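## Task

On the console, finish with the MODE knob pressed in, CHECK switched on, PROGRAM turned to P1 and the lever set to CYCLE. The task fails at once if the UNDER or OVER light ever lights, which happens whenever MODE is out, CHECK is on and the lever is at CYCLE while PROGRAM is anywhere other than P1. The console is loose on the table: letting it rise or tip visibly and then fall back costs points. Settings that hold only because the robot is still pressing on them at the end do not count.

## Robot and tools

Robot: two Doosan M1013 six-joint arms, left_arm and right_arm, each carrying a Robotiq 140 two-finger gripper with a wrist camera (cam_left_wrist, cam_right_wrist, 504x504 fisheye images). Both bases sit on the table edge facing +x: left_arm at about (+0.049, +0.585, 0) m, right_arm at about (+0.078, -0.696, 0) m.

Scene frame: origin on the table top midway between the arms, +x pointing out over the table, +z up, and left_arm on the +y side. The names left and right do not refer to image sides. Each result reports per arm the gripper point (between the closed finger pads) as a position in metres and a quaternion wxyz, plus linear and angular velocities. Reported positions get less exact at long reach.

Gripper axes: fingers extend along the gripper's +z; they open and close along its y. Closed fingertips stick out about 33 mm past the reported point (9 mm when fully open), and closing pushes the tips roughly 24 mm further out, so keep clearance from surfaces.

The command row: always 18 numbers, each within -1 to 1, one list covering both arms. Order: left dx, dy, dz, rx, ry, rz, left gripper position, force_limit, speed, then the same nine for the right arm. The first six per arm are an offset, not a pose: a displacement expressed in that gripper's own axes, counted from the gripper pose shown in the most recent result that displays it (before any such result in a scene, and for later calls inside one reply, counted from where the arm is when the action begins). Scale: 1.0 equals 0.6 m for dx/dy/dz and 180 degrees for rotation; rx, ry, rz form a single rotation vector. All zeros therefore means go back to that reference pose, not stay still. The three gripper numbers are absolute settings: position +1 fully open (140 mm), about -0.8 pads touching, -1 squeeze until blocked; force_limit from about 14 N (-1) through 60 N (0) to 107 N (+1); speed of the finger gap from about 30 mm/s (-1) through 140 (0) to 250 (+1). To leave a gripper unchanged, repeat its previous three numbers; a 0 is a real command.

Tools:
- execute_actions {"actions": [...], "pictures": bool}. Empty list just reports the state. One item {"rows": [[18 numbers], ...], "steps": n} runs up to 15 control steps of 1/30 s (default 15); each row is one step, the last row repeats if rows run out, and every row is measured from the same reference pose, not from the previous row. One item {"steps": n} (up to 300) waits, counted from the previous result, so your thinking time is included.
- move {"target": [18 numbers], "speed": m/s}. Drives each gripper in a straight line toward the offset target, both finishing together, lasting 0.5 to 10 s. speed is 0.002 to 0.5 m/s (default 0.25), turning capped at twice that in rad/s. It does not avoid obstacles or the other arm.
- wait {"seconds": 0 to 10} lets time pass without new commands.
- zoom_image {"camera", "region": [x0, y0, x1, y1]} in image pixels, top-left origin, at most 504 by 504.
- read_manual gives licence texts only.
- finished_scene {"scene": 1 or 2} ends that scene irreversibly and grades it; the next scene's task comes back in its result.

Motion limits: each step the commanded pose is clipped to 70 mm and 16 degrees from the measured one, and position wins over orientation when both can't be met. A large offset may need several actions; check the reported pose and send the remainder.

Reading results: a "move:" line reports how it ended (done, off_target, moving, held, fault) and any limits (paced = target clipped; held = a check blocked some steps, after which the arm can lurch fast), plus each gripper's remaining distance. "pose unreachable" and HELD mean the clearance check altered or blocked part of your command. "Hand target" shows where the controller is currently steering. object_status: 0 moving, 1 blocked while opening, 2 blocked while closing (a grip), 3 reached the setting or pads met. position_measured is in counts, 3 open to 230 closed. Flange force and joint torques indicate contact; MOTOR HOT warns of overheating.

Cautions: the arms are stiff, so a target even slightly beyond a firm contact can trigger a fault (contact torque at a joint limit or 144 N external force), freezing that arm for 10 s. Approach controls slowly and aim only a little past contact. Never let the arms strike each other. Do not knock anything off the table. The console is unanchored: press and twist gently so it neither slides, lifts nor tips. Plan the order of control changes so the forbidden combination never occurs, for example set PROGRAM or push MODE in before putting CHECK on with the lever at CYCLE. Release everything before finishing, since the settings must hold on their own.

Each tool is called after "Call:" by a JSON object that holds its "fn" and its "kwargs", one argument or row to a line.

## Session

Call:
{"fn": "execute_actions", "kwargs": {
  "actions": []
}}

Scene clock: 0.00 s of 5400.00 s.
left_arm: end_effector_position=(+0.3167, -0.1352, +0.2950) position_measured=3 object_status=3 end_effector_quat_wxyz=(+0.003, +0.951, -0.309, +0.009) end_effector_velocity=(+0.000, -0.000, -0.000) end_effector_angular_velocity=(+0.000, +0.000, -0.001) | right_arm: end_effector_position=(+0.6021, -0.1665, +0.1809) position_measured=3 object_status=3 end_effector_quat_wxyz=(+0.201, +0.554, +0.723, +0.360) end_effector_velocity=(+0.000, -0.000, +0.000) end_effector_angular_velocity=(+0.002, +0.000, -0.002)
Joint positions: left_arm=[-1.167  0.352  1.412  0.012  1.362  0.931] | right_arm=[ 0.813  0.156  2.126 -1.378  0.372  1.853]
Joint velocities: left_arm=[-0.     0.    -0.    -0.    -0.     0.001] | right_arm=[-0.    -0.    -0.     0.001  0.001  0.002]
Joint torques (N m, as the joint torque sensors report them, + toward a larger angle): no reading
Flange force (N, the push that the arm receives, along the gripper's own x y z axes): no reading
Hand target (left_arm): +0.317, -0.135, +0.295; +0.003, +0.951, -0.309, +0.009
Hand target (right_arm): +0.602, -0.166, +0.181; +0.201, +0.554, +0.723, +0.360

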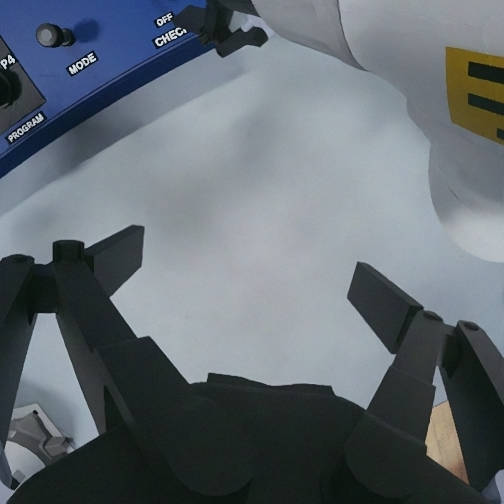

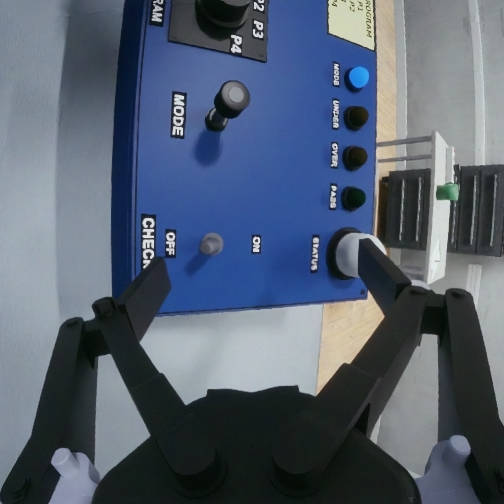

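Call:
{"fn": "move", "kwargs": {
  "target": [-0.16,-0.5,-0.25,0,0,-0.2,-1,0,0,-0.5,0,-0.1,0,0,0,1,0,0]
}}

Call:
{"fn": "move", "kwargs": {
  "target": [0.4,0.2,0.15,0,0,0,-1,0,0,-0.2,0,0,0,0,0,1,0,0]
}}

Scene clock: 3.50 s of 5400.00 s.
left_arm: end_effector_position=(+0.4125, +0.1661, +0.4432) position_measured=233 object_status=3 end_effector_quat_wxyz=(+0.006, +1.000, +0.000, +0.008) end_effector_velocity=(+0.000, +0.000, +0.001) end_effector_angular_velocity=(-0.002, -0.002, +0.001) | right_arm: end_effector_position=(+0.6522, -0.4681, +0.1874) position_measured=3 object_status=3 end_effector_quat_wxyz=(+0.201, +0.554, +0.723, +0.361) end_effector_velocity=(+0.001, +0.000, +0.002) end_effector_angular_velocity=(-0.007, +0.017, +0.001)
Joint positions: left_arm=[-0.824 -0.018  1.583  0.006  1.558  0.648] | right_arm=[ 0.171 -0.096  2.375 -1.709 -0.111  1.758]
Joint velocities: left_arm=[ 0.    -0.001 -0.001  0.    -0.    -0.   ] | right_arm=[ 0.    -0.002 -0.015 -0.306 -0.004  0.306]
Joint torques (N m, as the joint torque sensors report them, + toward a larger angle): left_arm=[  0.07 -38.82 -41.07   4.24  -0.21   0.12] | right_arm=[ -4.36 -20.82 -29.2   -0.12   0.71   0.71]
Flange force (N, the push that the arm receives, along the gripper's own x y z axes): left_arm=[-0.4 0.5 -0.6] | right_arm=no reading
Hand target (left_arm): +0.413, +0.166, +0.443; +0.006, +1.000, +0.001, +0.008
Hand target (right_arm): +0.652, -0.468, +0.187; +0.201, +0.554, +0.723, +0.361
Off the commanded pose (left_arm): 0.000 m, 0 deg.
Off the commanded pose (right_arm): 0.000 m, 0 deg.
move: done
camera_calibration (this result's frames):
cam_left_wrist: T_world_to_cam=[[0.173272, -0.98225, 0.0718506, 0.0550683], [-0.951826, -0.148271, 0.268407, 0.307538], [-0.252989, -0.114897, -0.960622, 0.724297], [0, 0, 0, 1]] pos_world=[0.46642, 0.182909, 0.609274]
cam_right_wrist: T_world_to_cam=[[0.716423, 0.0260892, 0.697178, -0.578259], [-0.0558814, -0.993944, 0.0946184, -0.437338], [0.695425, -0.106746, -0.710626, -0.168309], [0, 0, 0, 1]] pos_world=[0.506886, -0.437569, 0.324925]

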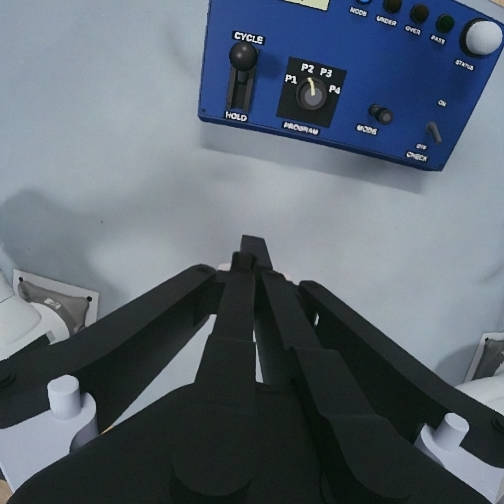

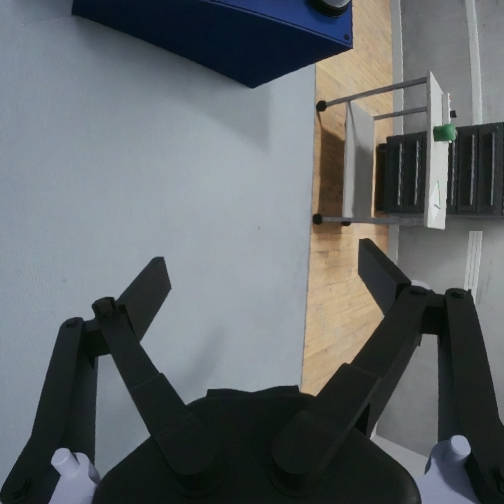

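Scene clock: 4.97 s of 5400.00 s.
left_arm: end_effector_position=(+0.6541, +0.0457, +0.3579) position_measured=233 object_status=3 end_effector_quat_wxyz=(+0.006, +1.000, +0.000, +0.008) end_effector_velocity=(-0.000, +0.000, -0.000) end_effector_angular_velocity=(+0.000, +0.000, +0.000) | right_arm: end_effector_position=(+0.6889, -0.5814, +0.1743) position_measured=3 object_status=3 end_effector_quat_wxyz=(+0.201, +0.554, +0.723, +0.361) end_effector_velocity=(-0.001, -0.000, -0.001) end_effector_angular_velocity=(+0.001, +0.002, -0.001)
Joint positions: left_arm=[-0.674  0.407  1.22   0.003  1.495  0.798] | right_arm=[-0.143 -0.052  2.366 -1.652 -0.342  1.487]
Joint velocities: left_arm=[ 0.    -0.     0.001  0.    -0.    -0.   ] | right_arm=[-0.     0.001  0.001  0.001  0.     0.   ]
Joint torques (N m, as the joint torque sensors report them, + toward a larger angle): left_arm=[ -0.39 -89.93 -43.21   4.42  -0.2    0.18] | right_arm=[ -4.88 -24.88 -28.97   0.54  -0.06   0.84]
Flange force (N, the push that the arm receives, along the gripper's own x y z axes): left_arm=[5.4 3.8 1.1] | right_arm=no reading
Hand target (left_arm): +0.654, +0.046, +0.358; +0.005, +1.000, +0.000, +0.008
Hand target (right_arm): +0.689, -0.581, +0.174; +0.201, +0.554, +0.723, +0.361
Off the commanded pose (left_arm): 0.001 m, 0 deg.
Off the commanded pose (right_arm): 0.000 m, 0 deg.
move: done
camera_calibration (this result's frames):
cam_left_wrist: T_world_to_cam=[[0.173205, -0.982272, 0.0717047, -0.0988322], [-0.951831, -0.148244, 0.268406, 0.542475], [-0.253018, -0.11474, -0.960633, 0.689717], [0, 0, 0, 1]] pos_world=[0.707974, 0.0624771, 0.524049]
cam_right_wrist: T_world_to_cam=[[0.71659, 0.0263128, 0.696998, -0.592376], [-0.0557846, -0.993925, 0.0948749, -0.546835], [0.69526, -0.106868, -0.710769, -0.215152], [0, 0, 0, 1]] pos_world=[0.543572, -0.550919, 0.311843]

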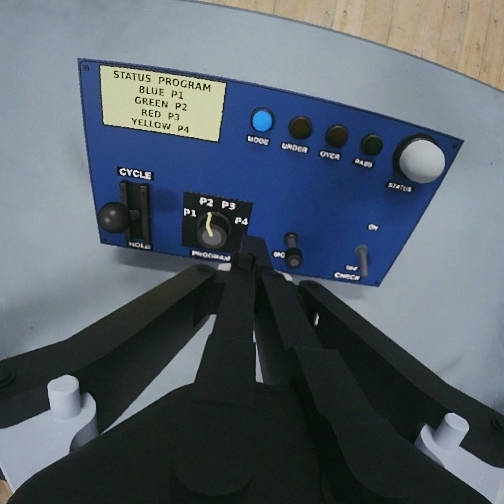

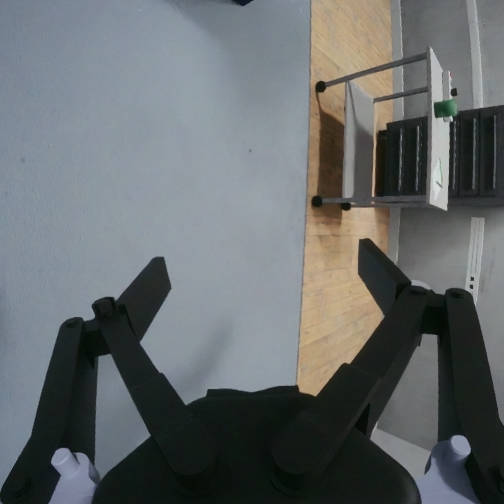

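Call:
{"fn": "move", "kwargs": {
  "target": [-0.127,0.149,0.263,0,0.133,0,-1,0,0,0,0,0,0,0,0,1,0,0]
}}

Call:
{"fn": "move", "kwargs": {
  "target": [0,0,0.062,0,0,0,-1,0,0,0,0,0,0,0,0,1,0,0],
  "speed": 0.03
}}

Scene clock: 9.40 s of 5400.00 s.
left_arm: end_effector_position=(+0.5804, -0.0460, +0.2002) position_measured=233 object_status=3 end_effector_quat_wxyz=(+0.005, +0.977, +0.002, +0.215) end_effector_velocity=(-0.001, +0.000, -0.001) end_effector_angular_velocity=(-0.000, +0.001, +0.002) | right_arm: end_effector_position=(+0.6889, -0.5814, +0.1743) position_measured=3 object_status=3 end_effector_quat_wxyz=(+0.201, +0.554, +0.723, +0.361) end_effector_velocity=(+0.000, +0.000, +0.000) end_effector_angular_velocity=(+0.001, +0.000, +0.000)
Joint positions: left_arm=[-0.961  0.378  1.611  0.454  0.971  0.284] | right_arm=[-0.143 -0.052  2.366 -1.652 -0.342  1.487]
Joint velocities: left_arm=[-0.001 -0.     0.001 -0.    -0.    -0.003] | right_arm=[ 0.     0.    -0.     0.    -0.001  0.   ]
Joint torques (N m, as the joint torque sensors report them, + toward a larger angle): left_arm=[  1.59 -81.77 -39.84   4.11  -0.51   0.19] | right_arm=[ -5.76 -24.47 -28.41   0.6   -0.07   0.7 ]
Flange force (N, the push that the arm receives, along the gripper's own x y z axes): left_arm=[-0.7 5.2 2.5] | right_arm=no reading
Hand target (left_arm): +0.580, -0.046, +0.200; +0.005, +0.977, +0.002, +0.215
Hand target (right_arm): +0.689, -0.581, +0.174; +0.201, +0.554, +0.723, +0.361
Off the commanded pose (left_arm): 0.001 m, 0 deg.
Off the commanded pose (right_arm): 0.000 m, 0 deg.
After step 90, 0.23 s passed at rest.
move: done
camera_calibration (this result's frames):
cam_left_wrist: T_world_to_cam=[[0.133635, -0.981598, 0.136407, -0.154828], [-0.978177, -0.152742, -0.14085, 0.598149], [0.159094, -0.114608, -0.980589, 0.273841], [0, 0, 0, 1]] pos_world=[0.56222, -0.0292319, 0.373894]
cam_right_wrist: T_world_to_cam=[[0.716619, 0.0262685, 0.69697, -0.592397], [-0.055825, -0.993924, 0.0948594, -0.546822], [0.695227, -0.106886, -0.710799, -0.215152], [0, 0, 0, 1]] pos_world=[0.543576, -0.550935, 0.311825]

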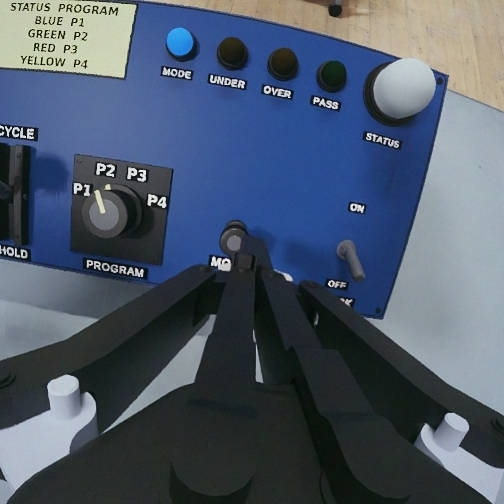

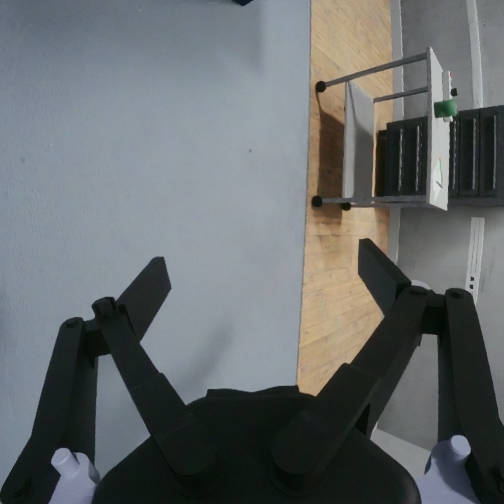

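Scene clock: 10.87 s of 5400.00 s.
left_arm: end_effector_position=(+0.5961, -0.0463, +0.1663) position_measured=233 object_status=3 end_effector_quat_wxyz=(+0.005, +0.977, +0.002, +0.215) end_effector_velocity=(+0.001, -0.001, +0.001) end_effector_angular_velocity=(-0.002, -0.001, -0.000) | right_arm: end_effector_position=(+0.6889, -0.5814, +0.1743) position_measured=3 object_status=3 end_effector_quat_wxyz=(+0.201, +0.554, +0.723, +0.361) end_effector_velocity=(+0.001, -0.000, +0.001) end_effector_angular_velocity=(+0.001, -0.001, -0.002)
Joint positions: left_arm=[-0.943  0.414  1.625  0.467  0.92   0.274] | right_arm=[-0.143 -0.052  2.366 -1.652 -0.342  1.487]
Joint velocities: left_arm=[ 0.     0.    -0.003 -0.    -0.     0.   ] | right_arm=[-0.    -0.    -0.002  0.     0.     0.002]
Joint torques (N m, as the joint torque sensors report them, + toward a larger angle): left_arm=[  0.63 -84.6  -39.47   4.3   -0.52   0.13] | right_arm=[ -5.58 -24.52 -27.97   0.57   0.01   0.79]
Flange force (N, the push that the arm receives, along the gripper's own x y z axes): left_arm=[0.0 4.0 3.3] | right_arm=no reading
Hand target (left_arm): +0.596, -0.046, +0.166; +0.005, +0.977, +0.002, +0.215
Hand target (right_arm): +0.689, -0.581, +0.174; +0.201, +0.554, +0.723, +0.361
Off the commanded pose (left_arm): 0.000 m, 0 deg.
Off the commanded pose (right_arm): 0.000 m, 0 deg.
move: done
camera_calibration (this result's frames):
cam_left_wrist: T_world_to_cam=[[0.133586, -0.98162, 0.136297, -0.152588], [-0.97819, -0.152674, -0.140838, 0.608609], [0.159059, -0.11451, -0.980606, 0.238143], [0, 0, 0, 1]] pos_world=[0.57784, -0.0295946, 0.340037]
cam_right_wrist: T_world_to_cam=[[0.716619, 0.0262683, 0.69697, -0.592398], [-0.0558251, -0.993924, 0.0948592, -0.546822], [0.695227, -0.106886, -0.710799, -0.215152], [0, 0, 0, 1]] pos_world=[0.543576, -0.550935, 0.311825]

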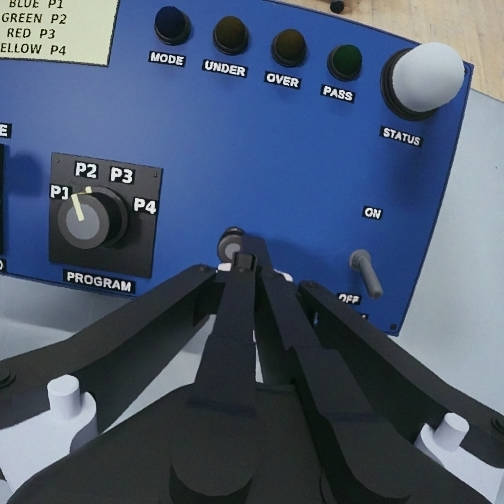

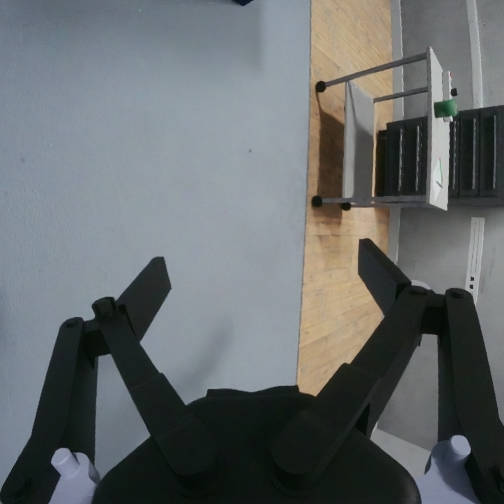

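Call:
{"fn": "move", "kwargs": {
  "target": [-0.1,0.17,-0.01,0,0,0,-1,0,0,0,0,0,0,0,0,1,0,0]
}}

Call:
{"fn": "move", "kwargs": {
  "target": [0,0,0.04,0,0,0,-1,0,0,0,0,0,0,0,0,1,0,0]
}}

Scene clock: 12.90 s of 5400.00 s.
left_arm: end_effector_position=(+0.5392, -0.1487, +0.1478) position_measured=233 object_status=3 end_effector_quat_wxyz=(+0.005, +0.977, +0.002, +0.215) end_effector_velocity=(+0.000, -0.000, +0.000) end_effector_angular_velocity=(-0.001, -0.000, -0.000) | right_arm: end_effector_position=(+0.6889, -0.5814, +0.1743) position_measured=3 object_status=3 end_effector_quat_wxyz=(+0.201, +0.554, +0.723, +0.361) end_effector_velocity=(+0.001, -0.000, +0.001) end_effector_angular_velocity=(+0.001, -0.002, -0.001)
Joint positions: left_arm=[-1.068  0.516  1.503  0.476  0.988  0.163] | right_arm=[-0.143 -0.052  2.366 -1.652 -0.342  1.487]
Joint velocities: left_arm=[-0.    -0.    -0.001 -0.    -0.     0.   ] | right_arm=[-0.     0.    -0.002 -0.    -0.     0.002]
Joint torques (N m, as the joint torque sensors report them, + toward a larger angle): left_arm=[  1.03 -95.45 -38.53   4.15  -0.34   0.08] | right_arm=[ -5.15 -24.89 -29.06   0.53  -0.09   0.81]
Flange force (N, the push that the arm receives, along the gripper's own x y z axes): left_arm=[0.8 8.5 4.4] | right_arm=no reading
Hand target (left_arm): +0.539, -0.149, +0.148; +0.005, +0.977, +0.002, +0.215
Hand target (right_arm): +0.689, -0.581, +0.174; +0.201, +0.554, +0.723, +0.361
Off the commanded pose (left_arm): 0.000 m, 0 deg.
Off the commanded pose (right_arm): 0.000 m, 0 deg.
move: done
camera_calibration (this result's frames):
cam_left_wrist: T_world_to_cam=[[0.133608, -0.981593, 0.136471, -0.242986], [-0.978186, -0.152721, -0.14081, 0.534727], [0.15906, -0.114681, -0.980586, 0.21724], [0, 0, 0, 1]] pos_world=[0.520974, -0.131936, 0.321478]
cam_right_wrist: T_world_to_cam=[[0.716619, 0.0262687, 0.69697, -0.592397], [-0.055825, -0.993924, 0.0948597, -0.546822], [0.695227, -0.106887, -0.710799, -0.215152], [0, 0, 0, 1]] pos_world=[0.543576, -0.550935, 0.311825]

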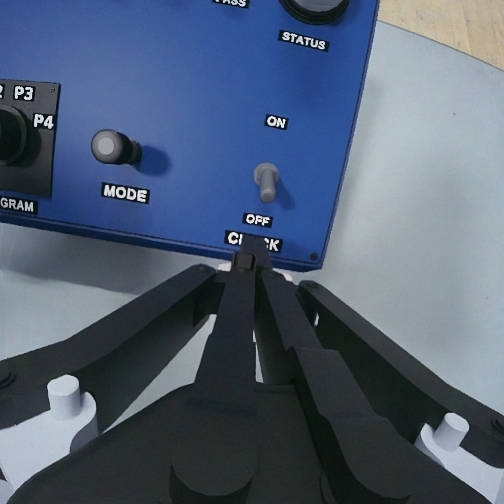

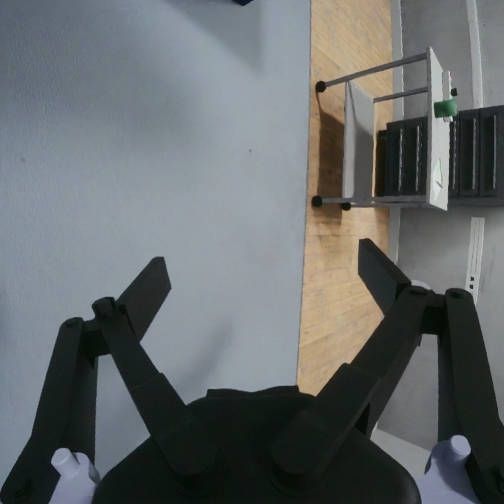

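Scene clock: 13.60 s of 5400.00 s.
left_arm: end_effector_position=(+0.5493, -0.1490, +0.1260) position_measured=233 object_status=3 end_effector_quat_wxyz=(+0.005, +0.977, +0.002, +0.215) end_effector_velocity=(+0.000, -0.001, +0.001) end_effector_angular_velocity=(-0.002, -0.001, -0.000) | right_arm: end_effector_position=(+0.6889, -0.5814, +0.1743) position_measured=3 object_status=3 end_effector_quat_wxyz=(+0.201, +0.554, +0.723, +0.361) end_effector_velocity=(+0.000, +0.000, +0.001) end_effector_angular_velocity=(-0.000, -0.001, -0.000)
Joint positions: left_arm=[-1.057  0.538  1.51   0.484  0.957  0.158] | right_arm=[-0.143 -0.052  2.366 -1.652 -0.342  1.487]
Joint velocities: left_arm=[ 0.    -0.    -0.001 -0.    -0.001  0.   ] | right_arm=[ 0.    -0.    -0.001 -0.     0.     0.001]
Joint torques (N m, as the joint torque sensors report them, + toward a larger angle): left_arm=[  0.98 -95.72 -38.88   4.13  -0.32   0.11] | right_arm=[ -4.61 -25.16 -28.65   0.57  -0.02   0.8 ]
Flange force (N, the push that the arm receives, along the gripper's own x y z axes): left_arm=[-0.7 4.9 3.5] | right_arm=no reading
Hand target (left_arm): +0.549, -0.149, +0.126; +0.005, +0.977, +0.002, +0.215
Hand target (right_arm): +0.689, -0.581, +0.174; +0.201, +0.554, +0.723, +0.361
Off the commanded pose (left_arm): 0.000 m, 0 deg.
Off the commanded pose (right_arm): 0.000 m, 0 deg.
move: done
camera_calibration (this result's frames):
cam_left_wrist: T_world_to_cam=[[0.133566, -0.981597, 0.136482, -0.241574], [-0.97819, -0.152683, -0.140827, 0.541484], [0.159073, -0.114695, -0.980582, 0.194244], [0, 0, 0, 1]] pos_world=[0.531041, -0.132174, 0.299698]
cam_right_wrist: T_world_to_cam=[[0.716619, 0.0262685, 0.69697, -0.592398], [-0.0558251, -0.993924, 0.0948595, -0.546822], [0.695227, -0.106887, -0.710799, -0.215152], [0, 0, 0, 1]] pos_world=[0.543576, -0.550935, 0.311825]

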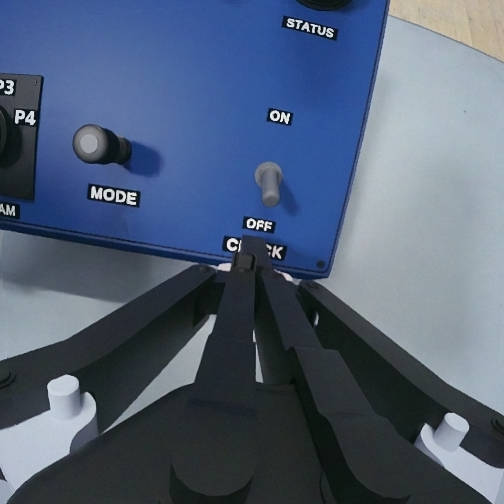

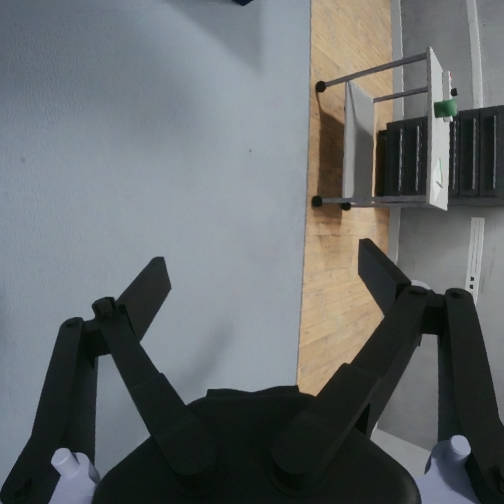

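Call:
{"fn": "move", "kwargs": {
  "target": [0.07,0.017,0,0,0,0,-1,0,0,0,0,0,0,0,0,1,0,0],
  "speed": 0.04
}}

Call:
{"fn": "move", "kwargs": {
  "target": [-0.02,0,-0.07,0,0,0,-1,0,0,0,0,0,0,0,0,1,0,0]
}}

Call:
{"fn": "move", "kwargs": {
  "target": [0.045,-0.4,0,0,0,0,0,0,0,0,0,0,0,0,0,1,0,0]
}}

Scene clock: 16.30 s of 5400.00 s.
left_arm: end_effector_position=(+0.5874, -0.1588, +0.1437) position_measured=233 object_status=3 end_effector_quat_wxyz=(+0.005, +0.977, +0.002, +0.215) end_effector_velocity=(-0.000, +0.000, -0.000) end_effector_angular_velocity=(+0.001, +0.000, -0.000) | right_arm: end_effector_position=(+0.6889, -0.5814, +0.1743) position_measured=3 object_status=3 end_effector_quat_wxyz=(+0.201, +0.554, +0.723, +0.361) end_effector_velocity=(-0.001, +0.000, -0.001) end_effector_angular_velocity=(+0.001, +0.002, +0.000)
Joint positions: left_arm=[-1.02   0.564  1.432  0.464  0.988  0.222] | right_arm=[-0.143 -0.052  2.366 -1.652 -0.342  1.487]
Joint velocities: left_arm=[-0.    -0.     0.    -0.     0.001  0.001] | right_arm=[ 0.     0.     0.001 -0.001 -0.001  0.001]
Joint torques (N m, as the joint torque sensors report them, + toward a larger angle): left_arm=[ -1.2  -99.19 -39.33   4.19  -0.23   0.09] | right_arm=[ -4.5  -23.25 -28.36   0.61  -0.01   0.66]
Flange force (N, the push that the arm receives, along the gripper's own x y z axes): left_arm=[2.4 5.0 5.0] | right_arm=no reading
Hand target (left_arm): +0.587, -0.159, +0.144; +0.005, +0.977, +0.002, +0.215
Hand target (right_arm): +0.689, -0.581, +0.174; +0.201, +0.554, +0.723, +0.361
Off the commanded pose (left_arm): 0.000 m, 0 deg.
Off the commanded pose (right_arm): 0.000 m, 0 deg.
move: done
camera_calibration (this result's frames):
cam_left_wrist: T_world_to_cam=[[0.133621, -0.981598, 0.136419, -0.258783], [-0.978179, -0.15273, -0.14085, 0.579798], [0.159094, -0.114622, -0.980587, 0.204419], [0, 0, 0, 1]] pos_world=[0.569203, -0.142037, 0.317418]
cam_right_wrist: T_world_to_cam=[[0.716619, 0.0262686, 0.69697, -0.592397], [-0.055825, -0.993924, 0.0948597, -0.546822], [0.695227, -0.106887, -0.710799, -0.215152], [0, 0, 0, 1]] pos_world=[0.543576, -0.550935, 0.311825]

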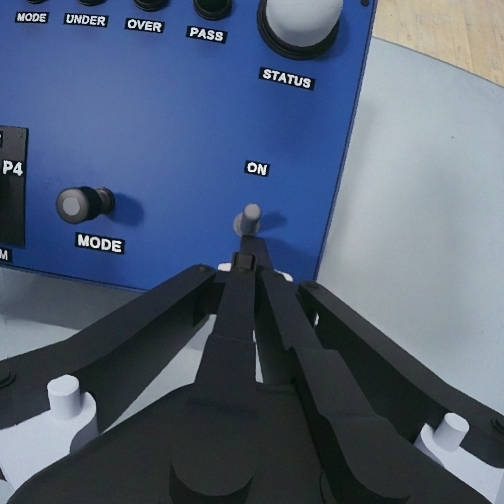

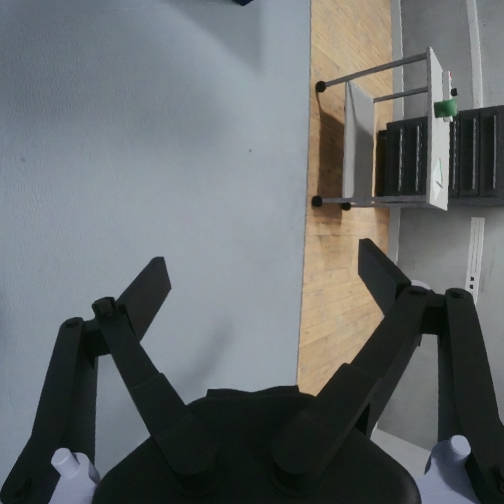

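Scene clock: 17.00 s of 5400.00 s.
left_arm: end_effector_position=(+0.5589, -0.1585, +0.1768) position_measured=233 object_status=3 end_effector_quat_wxyz=(+0.005, +0.977, +0.002, +0.215) end_effector_velocity=(-0.000, +0.001, -0.001) end_effector_angular_velocity=(+0.003, +0.001, +0.000) | right_arm: end_effector_position=(+0.6889, -0.5814, +0.1743) position_measured=3 object_status=3 end_effector_quat_wxyz=(+0.201, +0.554, +0.723, +0.361) end_effector_velocity=(+0.000, -0.000, +0.000) end_effector_angular_velocity=(-0.001, -0.001, -0.000)
Joint positions: left_arm=[-1.051  0.523  1.435  0.457  1.035  0.212] | right_arm=[-0.143 -0.052  2.366 -1.652 -0.342  1.487]
Joint velocities: left_arm=[-0.    -0.     0.001  0.     0.001  0.   ] | right_arm=[-0.    -0.    -0.    -0.001  0.001  0.   ]
Joint torques (N m, as the joint torque sensors report them, + toward a larger angle): left_arm=[  0.46 -96.42 -39.51   4.27  -0.29   0.03] | right_arm=[ -4.35 -25.09 -28.27   0.51  -0.02   0.81]
Flange force (N, the push that the arm receives, along the gripper's own x y z axes): left_arm=[1.2 7.8 4.9] | right_arm=no reading
Hand target (left_arm): +0.559, -0.158, +0.177; +0.005, +0.977, +0.002, +0.215
Hand target (right_arm): +0.689, -0.581, +0.174; +0.201, +0.554, +0.723, +0.361
Off the commanded pose (left_arm): 0.000 m, 0 deg.
Off the commanded pose (right_arm): 0.000 m, 0 deg.
move: done
camera_calibration (this result's frames):
cam_left_wrist: T_world_to_cam=[[0.133694, -0.981595, 0.13637, -0.259169], [-0.978178, -0.152789, -0.140797, 0.556585], [0.159042, -0.11457, -0.980602, 0.241444], [0, 0, 0, 1]] pos_world=[0.540689, -0.141697, 0.350468]
cam_right_wrist: T_world_to_cam=[[0.716619, 0.0262687, 0.69697, -0.592397], [-0.055825, -0.993924, 0.0948596, -0.546822], [0.695227, -0.106887, -0.710799, -0.215152], [0, 0, 0, 1]] pos_world=[0.543576, -0.550935, 0.311825]

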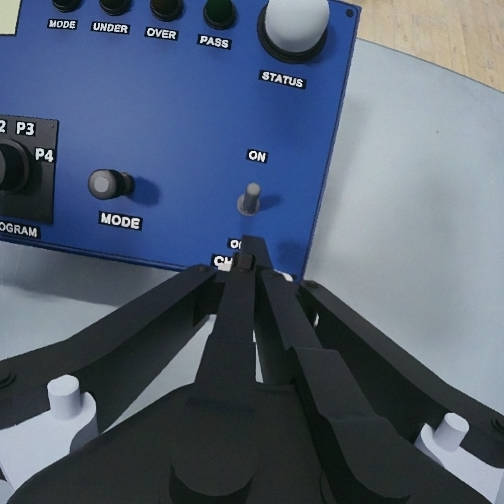

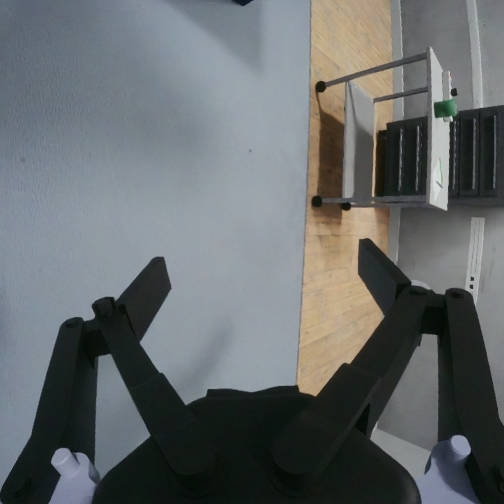

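Scene clock: 18.30 s of 5400.00 s.
left_arm: end_effector_position=(+0.5831, +0.0817, +0.1855) position_measured=129 object_status=3 end_effector_quat_wxyz=(+0.005, +0.977, +0.001, +0.215) end_effector_velocity=(+0.000, +0.000, -0.000) end_effector_angular_velocity=(+0.000, +0.000, -0.000) | right_arm: end_effector_position=(+0.6889, -0.5814, +0.1743) position_measured=3 object_status=3 end_effector_quat_wxyz=(+0.201, +0.554, +0.723, +0.361) end_effector_velocity=(-0.001, -0.000, -0.001) end_effector_angular_velocity=(-0.002, +0.000, +0.000)
Joint positions: left_arm=[-0.859  0.237  1.834  0.463  0.858  0.342] | right_arm=[-0.143 -0.052  2.366 -1.652 -0.342  1.487]
Joint velocities: left_arm=[ 0.     0.     0.001 -0.    -0.     0.001] | right_arm=[ 0.    -0.     0.001  0.001  0.002 -0.002]
Joint torques (N m, as the joint torque sensors report them, + toward a larger angle): left_arm=[  0.18 -66.12 -38.72   3.97  -0.47   0.09] | right_arm=[ -4.42 -23.85 -28.66   0.68  -0.31   0.83]
Flange force (N, the push that the arm receives, along the gripper's own x y z axes): left_arm=[0.5 3.5 4.2] | right_arm=no reading
Hand target (left_arm): +0.583, +0.082, +0.185; +0.005, +0.977, +0.002, +0.215
Hand target (right_arm): +0.689, -0.581, +0.174; +0.201, +0.554, +0.723, +0.361
Off the commanded pose (left_arm): 0.000 m, 0 deg.
Off the commanded pose (right_arm): 0.000 m, 0 deg.
move: done
camera_calibration (this result's frames):
cam_left_wrist: T_world_to_cam=[[0.13351, -0.981655, 0.136119, -0.0277039], [-0.978206, -0.15257, -0.14084, 0.618131], [0.159024, -0.114349, -0.98063, 0.273623], [0, 0, 0, 1]] pos_world=[0.564846, 0.0984008, 0.359152]
cam_right_wrist: T_world_to_cam=[[0.716619, 0.0262683, 0.69697, -0.592398], [-0.0558252, -0.993924, 0.0948594, -0.546822], [0.695227, -0.106887, -0.710799, -0.215152], [0, 0, 0, 1]] pos_world=[0.543576, -0.550935, 0.311825]

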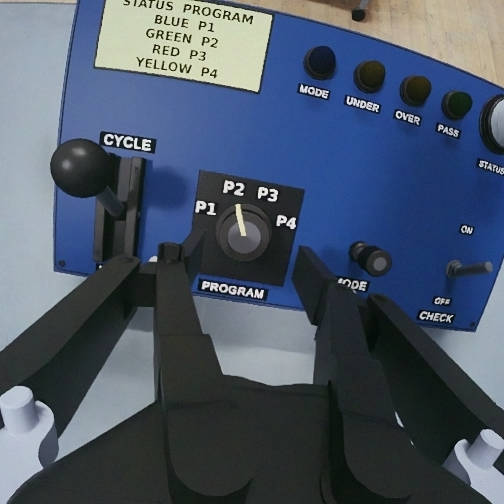

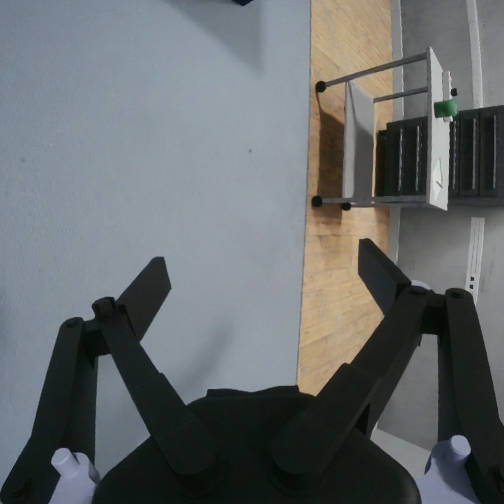

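Lever is at CYCLE.

Call:
{"fn": "move", "kwargs": {
  "target": [0.006,0,0.078,0,0,0,0,0,0,0,0,0,0,0,0,1,0,0],
  "speed": 0.06
}}

Scene clock: 20.03 s of 5400.00 s.
left_arm: end_effector_position=(+0.6059, +0.0813, +0.1444) position_measured=129 object_status=3 end_effector_quat_wxyz=(+0.005, +0.977, +0.001, +0.215) end_effector_velocity=(+0.000, -0.000, -0.000) end_effector_angular_velocity=(-0.000, -0.000, +0.000) | right_arm: end_effector_position=(+0.6889, -0.5814, +0.1743) position_measured=3 object_status=3 end_effector_quat_wxyz=(+0.201, +0.554, +0.723, +0.361) end_effector_velocity=(+0.000, +0.001, +0.000) end_effector_angular_velocity=(+0.003, +0.001, -0.001)
Joint positions: left_arm=[-0.831  0.293  1.844  0.486  0.788  0.33 ] | right_arm=[-0.143 -0.052  2.366 -1.652 -0.342  1.487]
Joint velocities: left_arm=[ 0.     0.001 -0.001  0.    -0.    -0.001] | right_arm=[ 0.     0.    -0.001  0.    -0.002  0.003]
Joint torques (N m, as the joint torque sensors report them, + toward a larger angle): left_arm=[ -0.06 -70.35 -37.04   3.81  -0.48   0.18] | right_arm=[ -5.02 -23.33 -28.56   0.6   -0.03   0.67]
Flange force (N, the push that the arm receives, along the gripper's own x y z axes): left_arm=[0.8 3.8 4.8] | right_arm=no reading
Hand target (left_arm): +0.606, +0.081, +0.144; +0.005, +0.977, +0.001, +0.215
Hand target (right_arm): +0.689, -0.581, +0.174; +0.201, +0.554, +0.723, +0.361
Off the commanded pose (left_arm): 0.000 m, 0 deg.
Off the commanded pose (right_arm): 0.000 m, 0 deg.
move: done
camera_calibration (this result's frames):
cam_left_wrist: T_world_to_cam=[[0.133451, -0.981679, 0.136007, -0.025503], [-0.978225, -0.152488, -0.140797, 0.634678], [0.158956, -0.114256, -0.980652, 0.229691], [0, 0, 0, 1]] pos_world=[0.58775, 0.0979887, 0.318076]
cam_right_wrist: T_world_to_cam=[[0.716619, 0.0262686, 0.69697, -0.592397], [-0.055825, -0.993924, 0.0948596, -0.546822], [0.695227, -0.106887, -0.710799, -0.215152], [0, 0, 0, 1]] pos_world=[0.543576, -0.550935, 0.311825]

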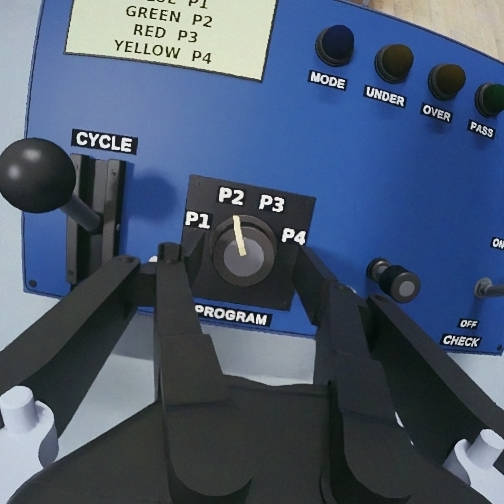

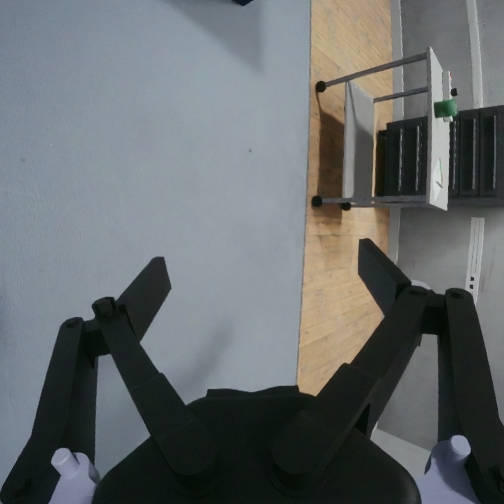

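Call:
{"fn": "move", "kwargs": {
  "target": [0.003,-0.005,0.01,0,0,0,-1,-0.4,-1,0,0,0,0,0,0,1,0,0]
}}

Call:
{"fn": "move", "kwargs": {
  "target": [0,0,0,0,0,-0.24,-1,-0.4,-1,0,0,0,0,0,0,1,0,0]
}}

Call:
{"fn": "move", "kwargs": {
  "target": [0,0,-0.02,0,0,0,0.1,0,1,0,0,0,0,0,0,1,0,0],
  "speed": 0.02
}}

Scene clock: 22.67 s of 5400.00 s.
left_arm: end_effector_position=(+0.6102, +0.0845, +0.1396) position_measured=167 object_status=0 end_effector_quat_wxyz=(+0.005, +0.977, +0.001, +0.215) end_effector_velocity=(-0.000, -0.000, -0.000) end_effector_angular_velocity=(+0.000, +0.000, -0.000) | right_arm: end_effector_position=(+0.6889, -0.5814, +0.1743) position_measured=3 object_status=3 end_effector_quat_wxyz=(+0.201, +0.554, +0.723, +0.361) end_effector_velocity=(+0.001, +0.000, +0.001) end_effector_angular_velocity=(+0.000, -0.001, +0.000)
Joint positions: left_arm=[-0.823  0.298  1.847  0.488  0.777  0.333] | right_arm=[-0.143 -0.052  2.366 -1.652 -0.342  1.487]
Joint velocities: left_arm=[-0.     0.001 -0.    -0.     0.    -0.   ] | right_arm=[ 0.    -0.    -0.001  0.    -0.     0.   ]
Joint torques (N m, as the joint torque sensors report them, + toward a larger angle): left_arm=[-12.74 -42.59 -44.23   0.53 -15.62   0.11] | right_arm=[ -4.47 -24.04 -28.75   0.52  -0.09   0.76]
Flange force (N, the push that the arm receives, along the gripper's own x y z axes): left_arm=[-2.8 -37.7 -42.5] | right_arm=no reading
Hand target (left_arm): +0.610, +0.084, +0.140; +0.005, +0.977, +0.001, +0.215
Hand target (right_arm): +0.689, -0.581, +0.174; +0.201, +0.554, +0.723, +0.361
Off the commanded pose (left_arm): 0.000 m, 0 deg.
Off the commanded pose (right_arm): 0.000 m, 0 deg.
move: done
camera_calibration (this result's frames):
cam_left_wrist: T_world_to_cam=[[0.133486, -0.981732, 0.135589, -0.0222412], [-0.978211, -0.15247, -0.140915, 0.638615], [0.159014, -0.113824, -0.980693, 0.224629], [0, 0, 0, 1]] pos_world=[0.59195, 0.101103, 0.313298]
cam_right_wrist: T_world_to_cam=[[0.716619, 0.0262682, 0.69697, -0.592398], [-0.0558252, -0.993924, 0.0948592, -0.546822], [0.695227, -0.106886, -0.710799, -0.215152], [0, 0, 0, 1]] pos_world=[0.543576, -0.550935, 0.311825]

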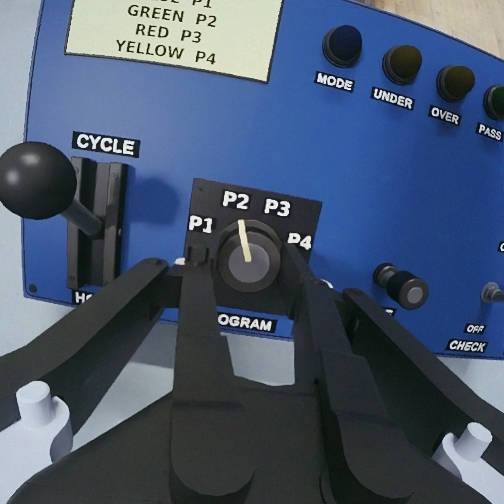

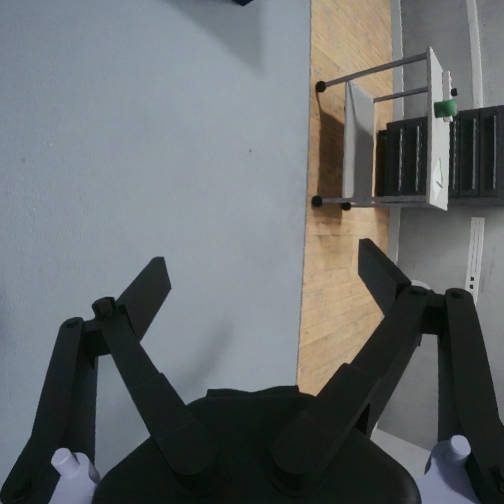

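Scene clock: 24.50 s of 5400.00 s.
left_arm: end_effector_position=(+0.6105, +0.0839, +0.1397) position_measured=167 object_status=2 end_effector_quat_wxyz=(+0.085, +0.907, +0.361, +0.198) end_effector_velocity=(+0.000, -0.000, +0.000) end_effector_angular_velocity=(-0.001, -0.000, +0.001) | right_arm: end_effector_position=(+0.6889, -0.5814, +0.1743) position_measured=3 object_status=3 end_effector_quat_wxyz=(+0.201, +0.554, +0.723, +0.361) end_effector_velocity=(-0.000, -0.000, -0.000) end_effector_angular_velocity=(+0.000, +0.000, -0.000)
Joint positions: left_arm=[-0.823  0.299  1.847  0.489  0.776 -0.421] | right_arm=[-0.143 -0.052  2.366 -1.652 -0.342  1.487]
Joint velocities: left_arm=[-0.     0.    -0.001 -0.    -0.    -0.001] | right_arm=[-0.    -0.     0.001  0.     0.    -0.   ]
Joint torques (N m, as the joint torque sensors report them, + toward a larger angle): left_arm=[ -6.88 -85.59 -61.83   5.78 -10.66   0.08] | right_arm=[ -4.9  -24.48 -28.77   0.5    0.02   0.84]
Flange force (N, the push that the arm receives, along the gripper's own x y z axes): left_arm=[0.0 -22.2 15.6] | right_arm=no reading
Hand target (left_arm): +0.610, +0.084, +0.140; +0.084, +0.907, +0.361, +0.198
Hand target (right_arm): +0.689, -0.581, +0.174; +0.201, +0.554, +0.723, +0.361
Off the commanded pose (left_arm): 0.001 m, 0 deg.
Off the commanded pose (right_arm): 0.000 m, 0 deg.
move: done
camera_calibration (this result's frames):
cam_left_wrist: T_world_to_cam=[[0.700507, -0.593703, 0.395988, -0.437965], [-0.65198, -0.75805, 0.0168193, 0.468507], [0.290193, -0.269959, -0.918101, 0.148874], [0, 0, 0, 1]] pos_world=[0.569052, 0.13532, 0.30223]
cam_right_wrist: T_world_to_cam=[[0.716619, 0.0262684, 0.69697, -0.592398], [-0.0558251, -0.993924, 0.0948594, -0.546822], [0.695227, -0.106887, -0.710799, -0.215152], [0, 0, 0, 1]] pos_world=[0.543576, -0.550935, 0.311825]

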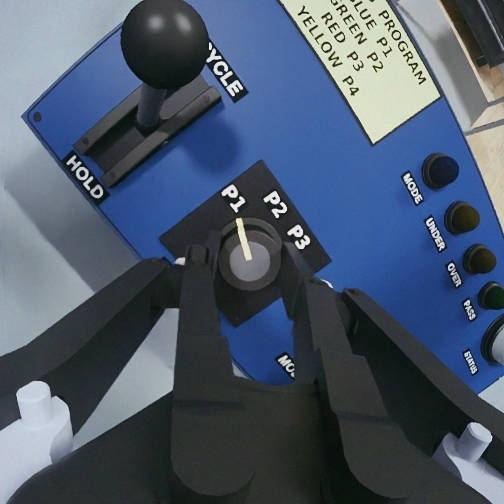

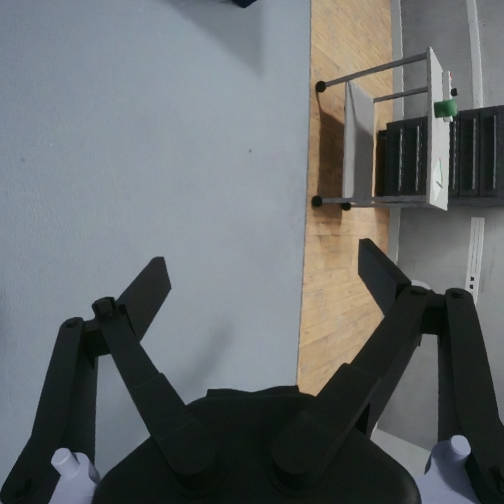

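Scene clock: 25.33 s of 5400.00 s.
left_arm: end_effector_position=(+0.6055, +0.0840, +0.1506) position_measured=117 object_status=3 end_effector_quat_wxyz=(+0.085, +0.907, +0.361, +0.198) end_effector_velocity=(+0.000, +0.000, +0.000) end_effector_angular_velocity=(-0.001, -0.000, +0.001) | right_arm: end_effector_position=(+0.6889, -0.5814, +0.1743) position_measured=3 object_status=3 end_effector_quat_wxyz=(+0.201, +0.554, +0.723, +0.361) end_effector_velocity=(+0.000, +0.000, +0.001) end_effector_angular_velocity=(+0.001, -0.001, +0.000)
Joint positions: left_arm=[-0.829  0.284  1.844  0.482  0.794 -0.416] | right_arm=[-0.143 -0.052  2.366 -1.652 -0.342  1.487]
Joint velocities: left_arm=[-0.    -0.    -0.     0.     0.    -0.001] | right_arm=[-0.    -0.    -0.001  0.    -0.001 -0.   ]
Joint torques (N m, as the joint torque sensors report them, + toward a larger angle): left_arm=[  0.77 -69.11 -37.21   3.83  -0.49   0.09] | right_arm=[ -5.07 -24.64 -28.77   0.57  -0.16   0.81]
Flange force (N, the push that the arm receives, along the gripper's own x y z axes): left_arm=[-2.6 3.1 3.2] | right_arm=no reading
Hand target (left_arm): +0.605, +0.084, +0.151; +0.085, +0.907, +0.361, +0.198
Hand target (right_arm): +0.689, -0.581, +0.174; +0.201, +0.554, +0.723, +0.361
Off the commanded pose (left_arm): 0.000 m, 0 deg.
Off the commanded pose (right_arm): 0.000 m, 0 deg.
move: done
camera_calibration (this result's frames):
cam_left_wrist: T_world_to_cam=[[0.700508, -0.593677, 0.396026, -0.438701], [-0.651968, -0.75806, 0.0168318, 0.465117], [0.290219, -0.269987, -0.918085, 0.160381], [0, 0, 0, 1]] pos_world=[0.564009, 0.13544, 0.313151]
cam_right_wrist: T_world_to_cam=[[0.716619, 0.0262686, 0.69697, -0.592397], [-0.055825, -0.993924, 0.0948596, -0.546822], [0.695227, -0.106887, -0.710799, -0.215152], [0, 0, 0, 1]] pos_world=[0.543576, -0.550935, 0.311825]

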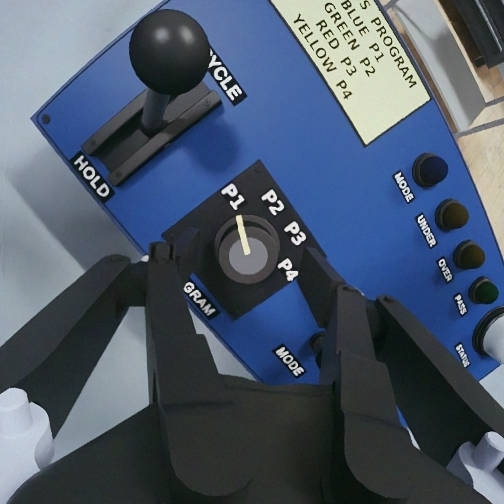

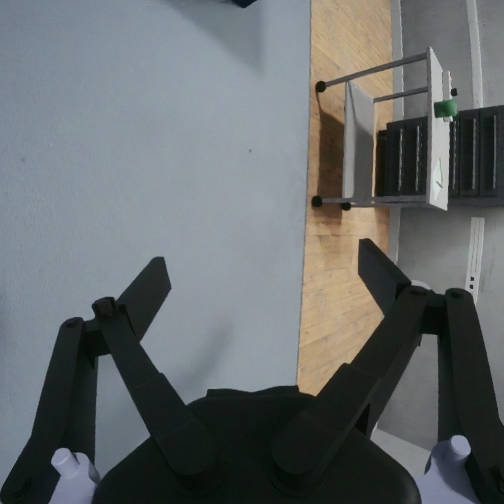

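Call:
{"fn": "finished_scene", "kwargs": {
  "scene": 1
}}

The scene is finished: the task was done.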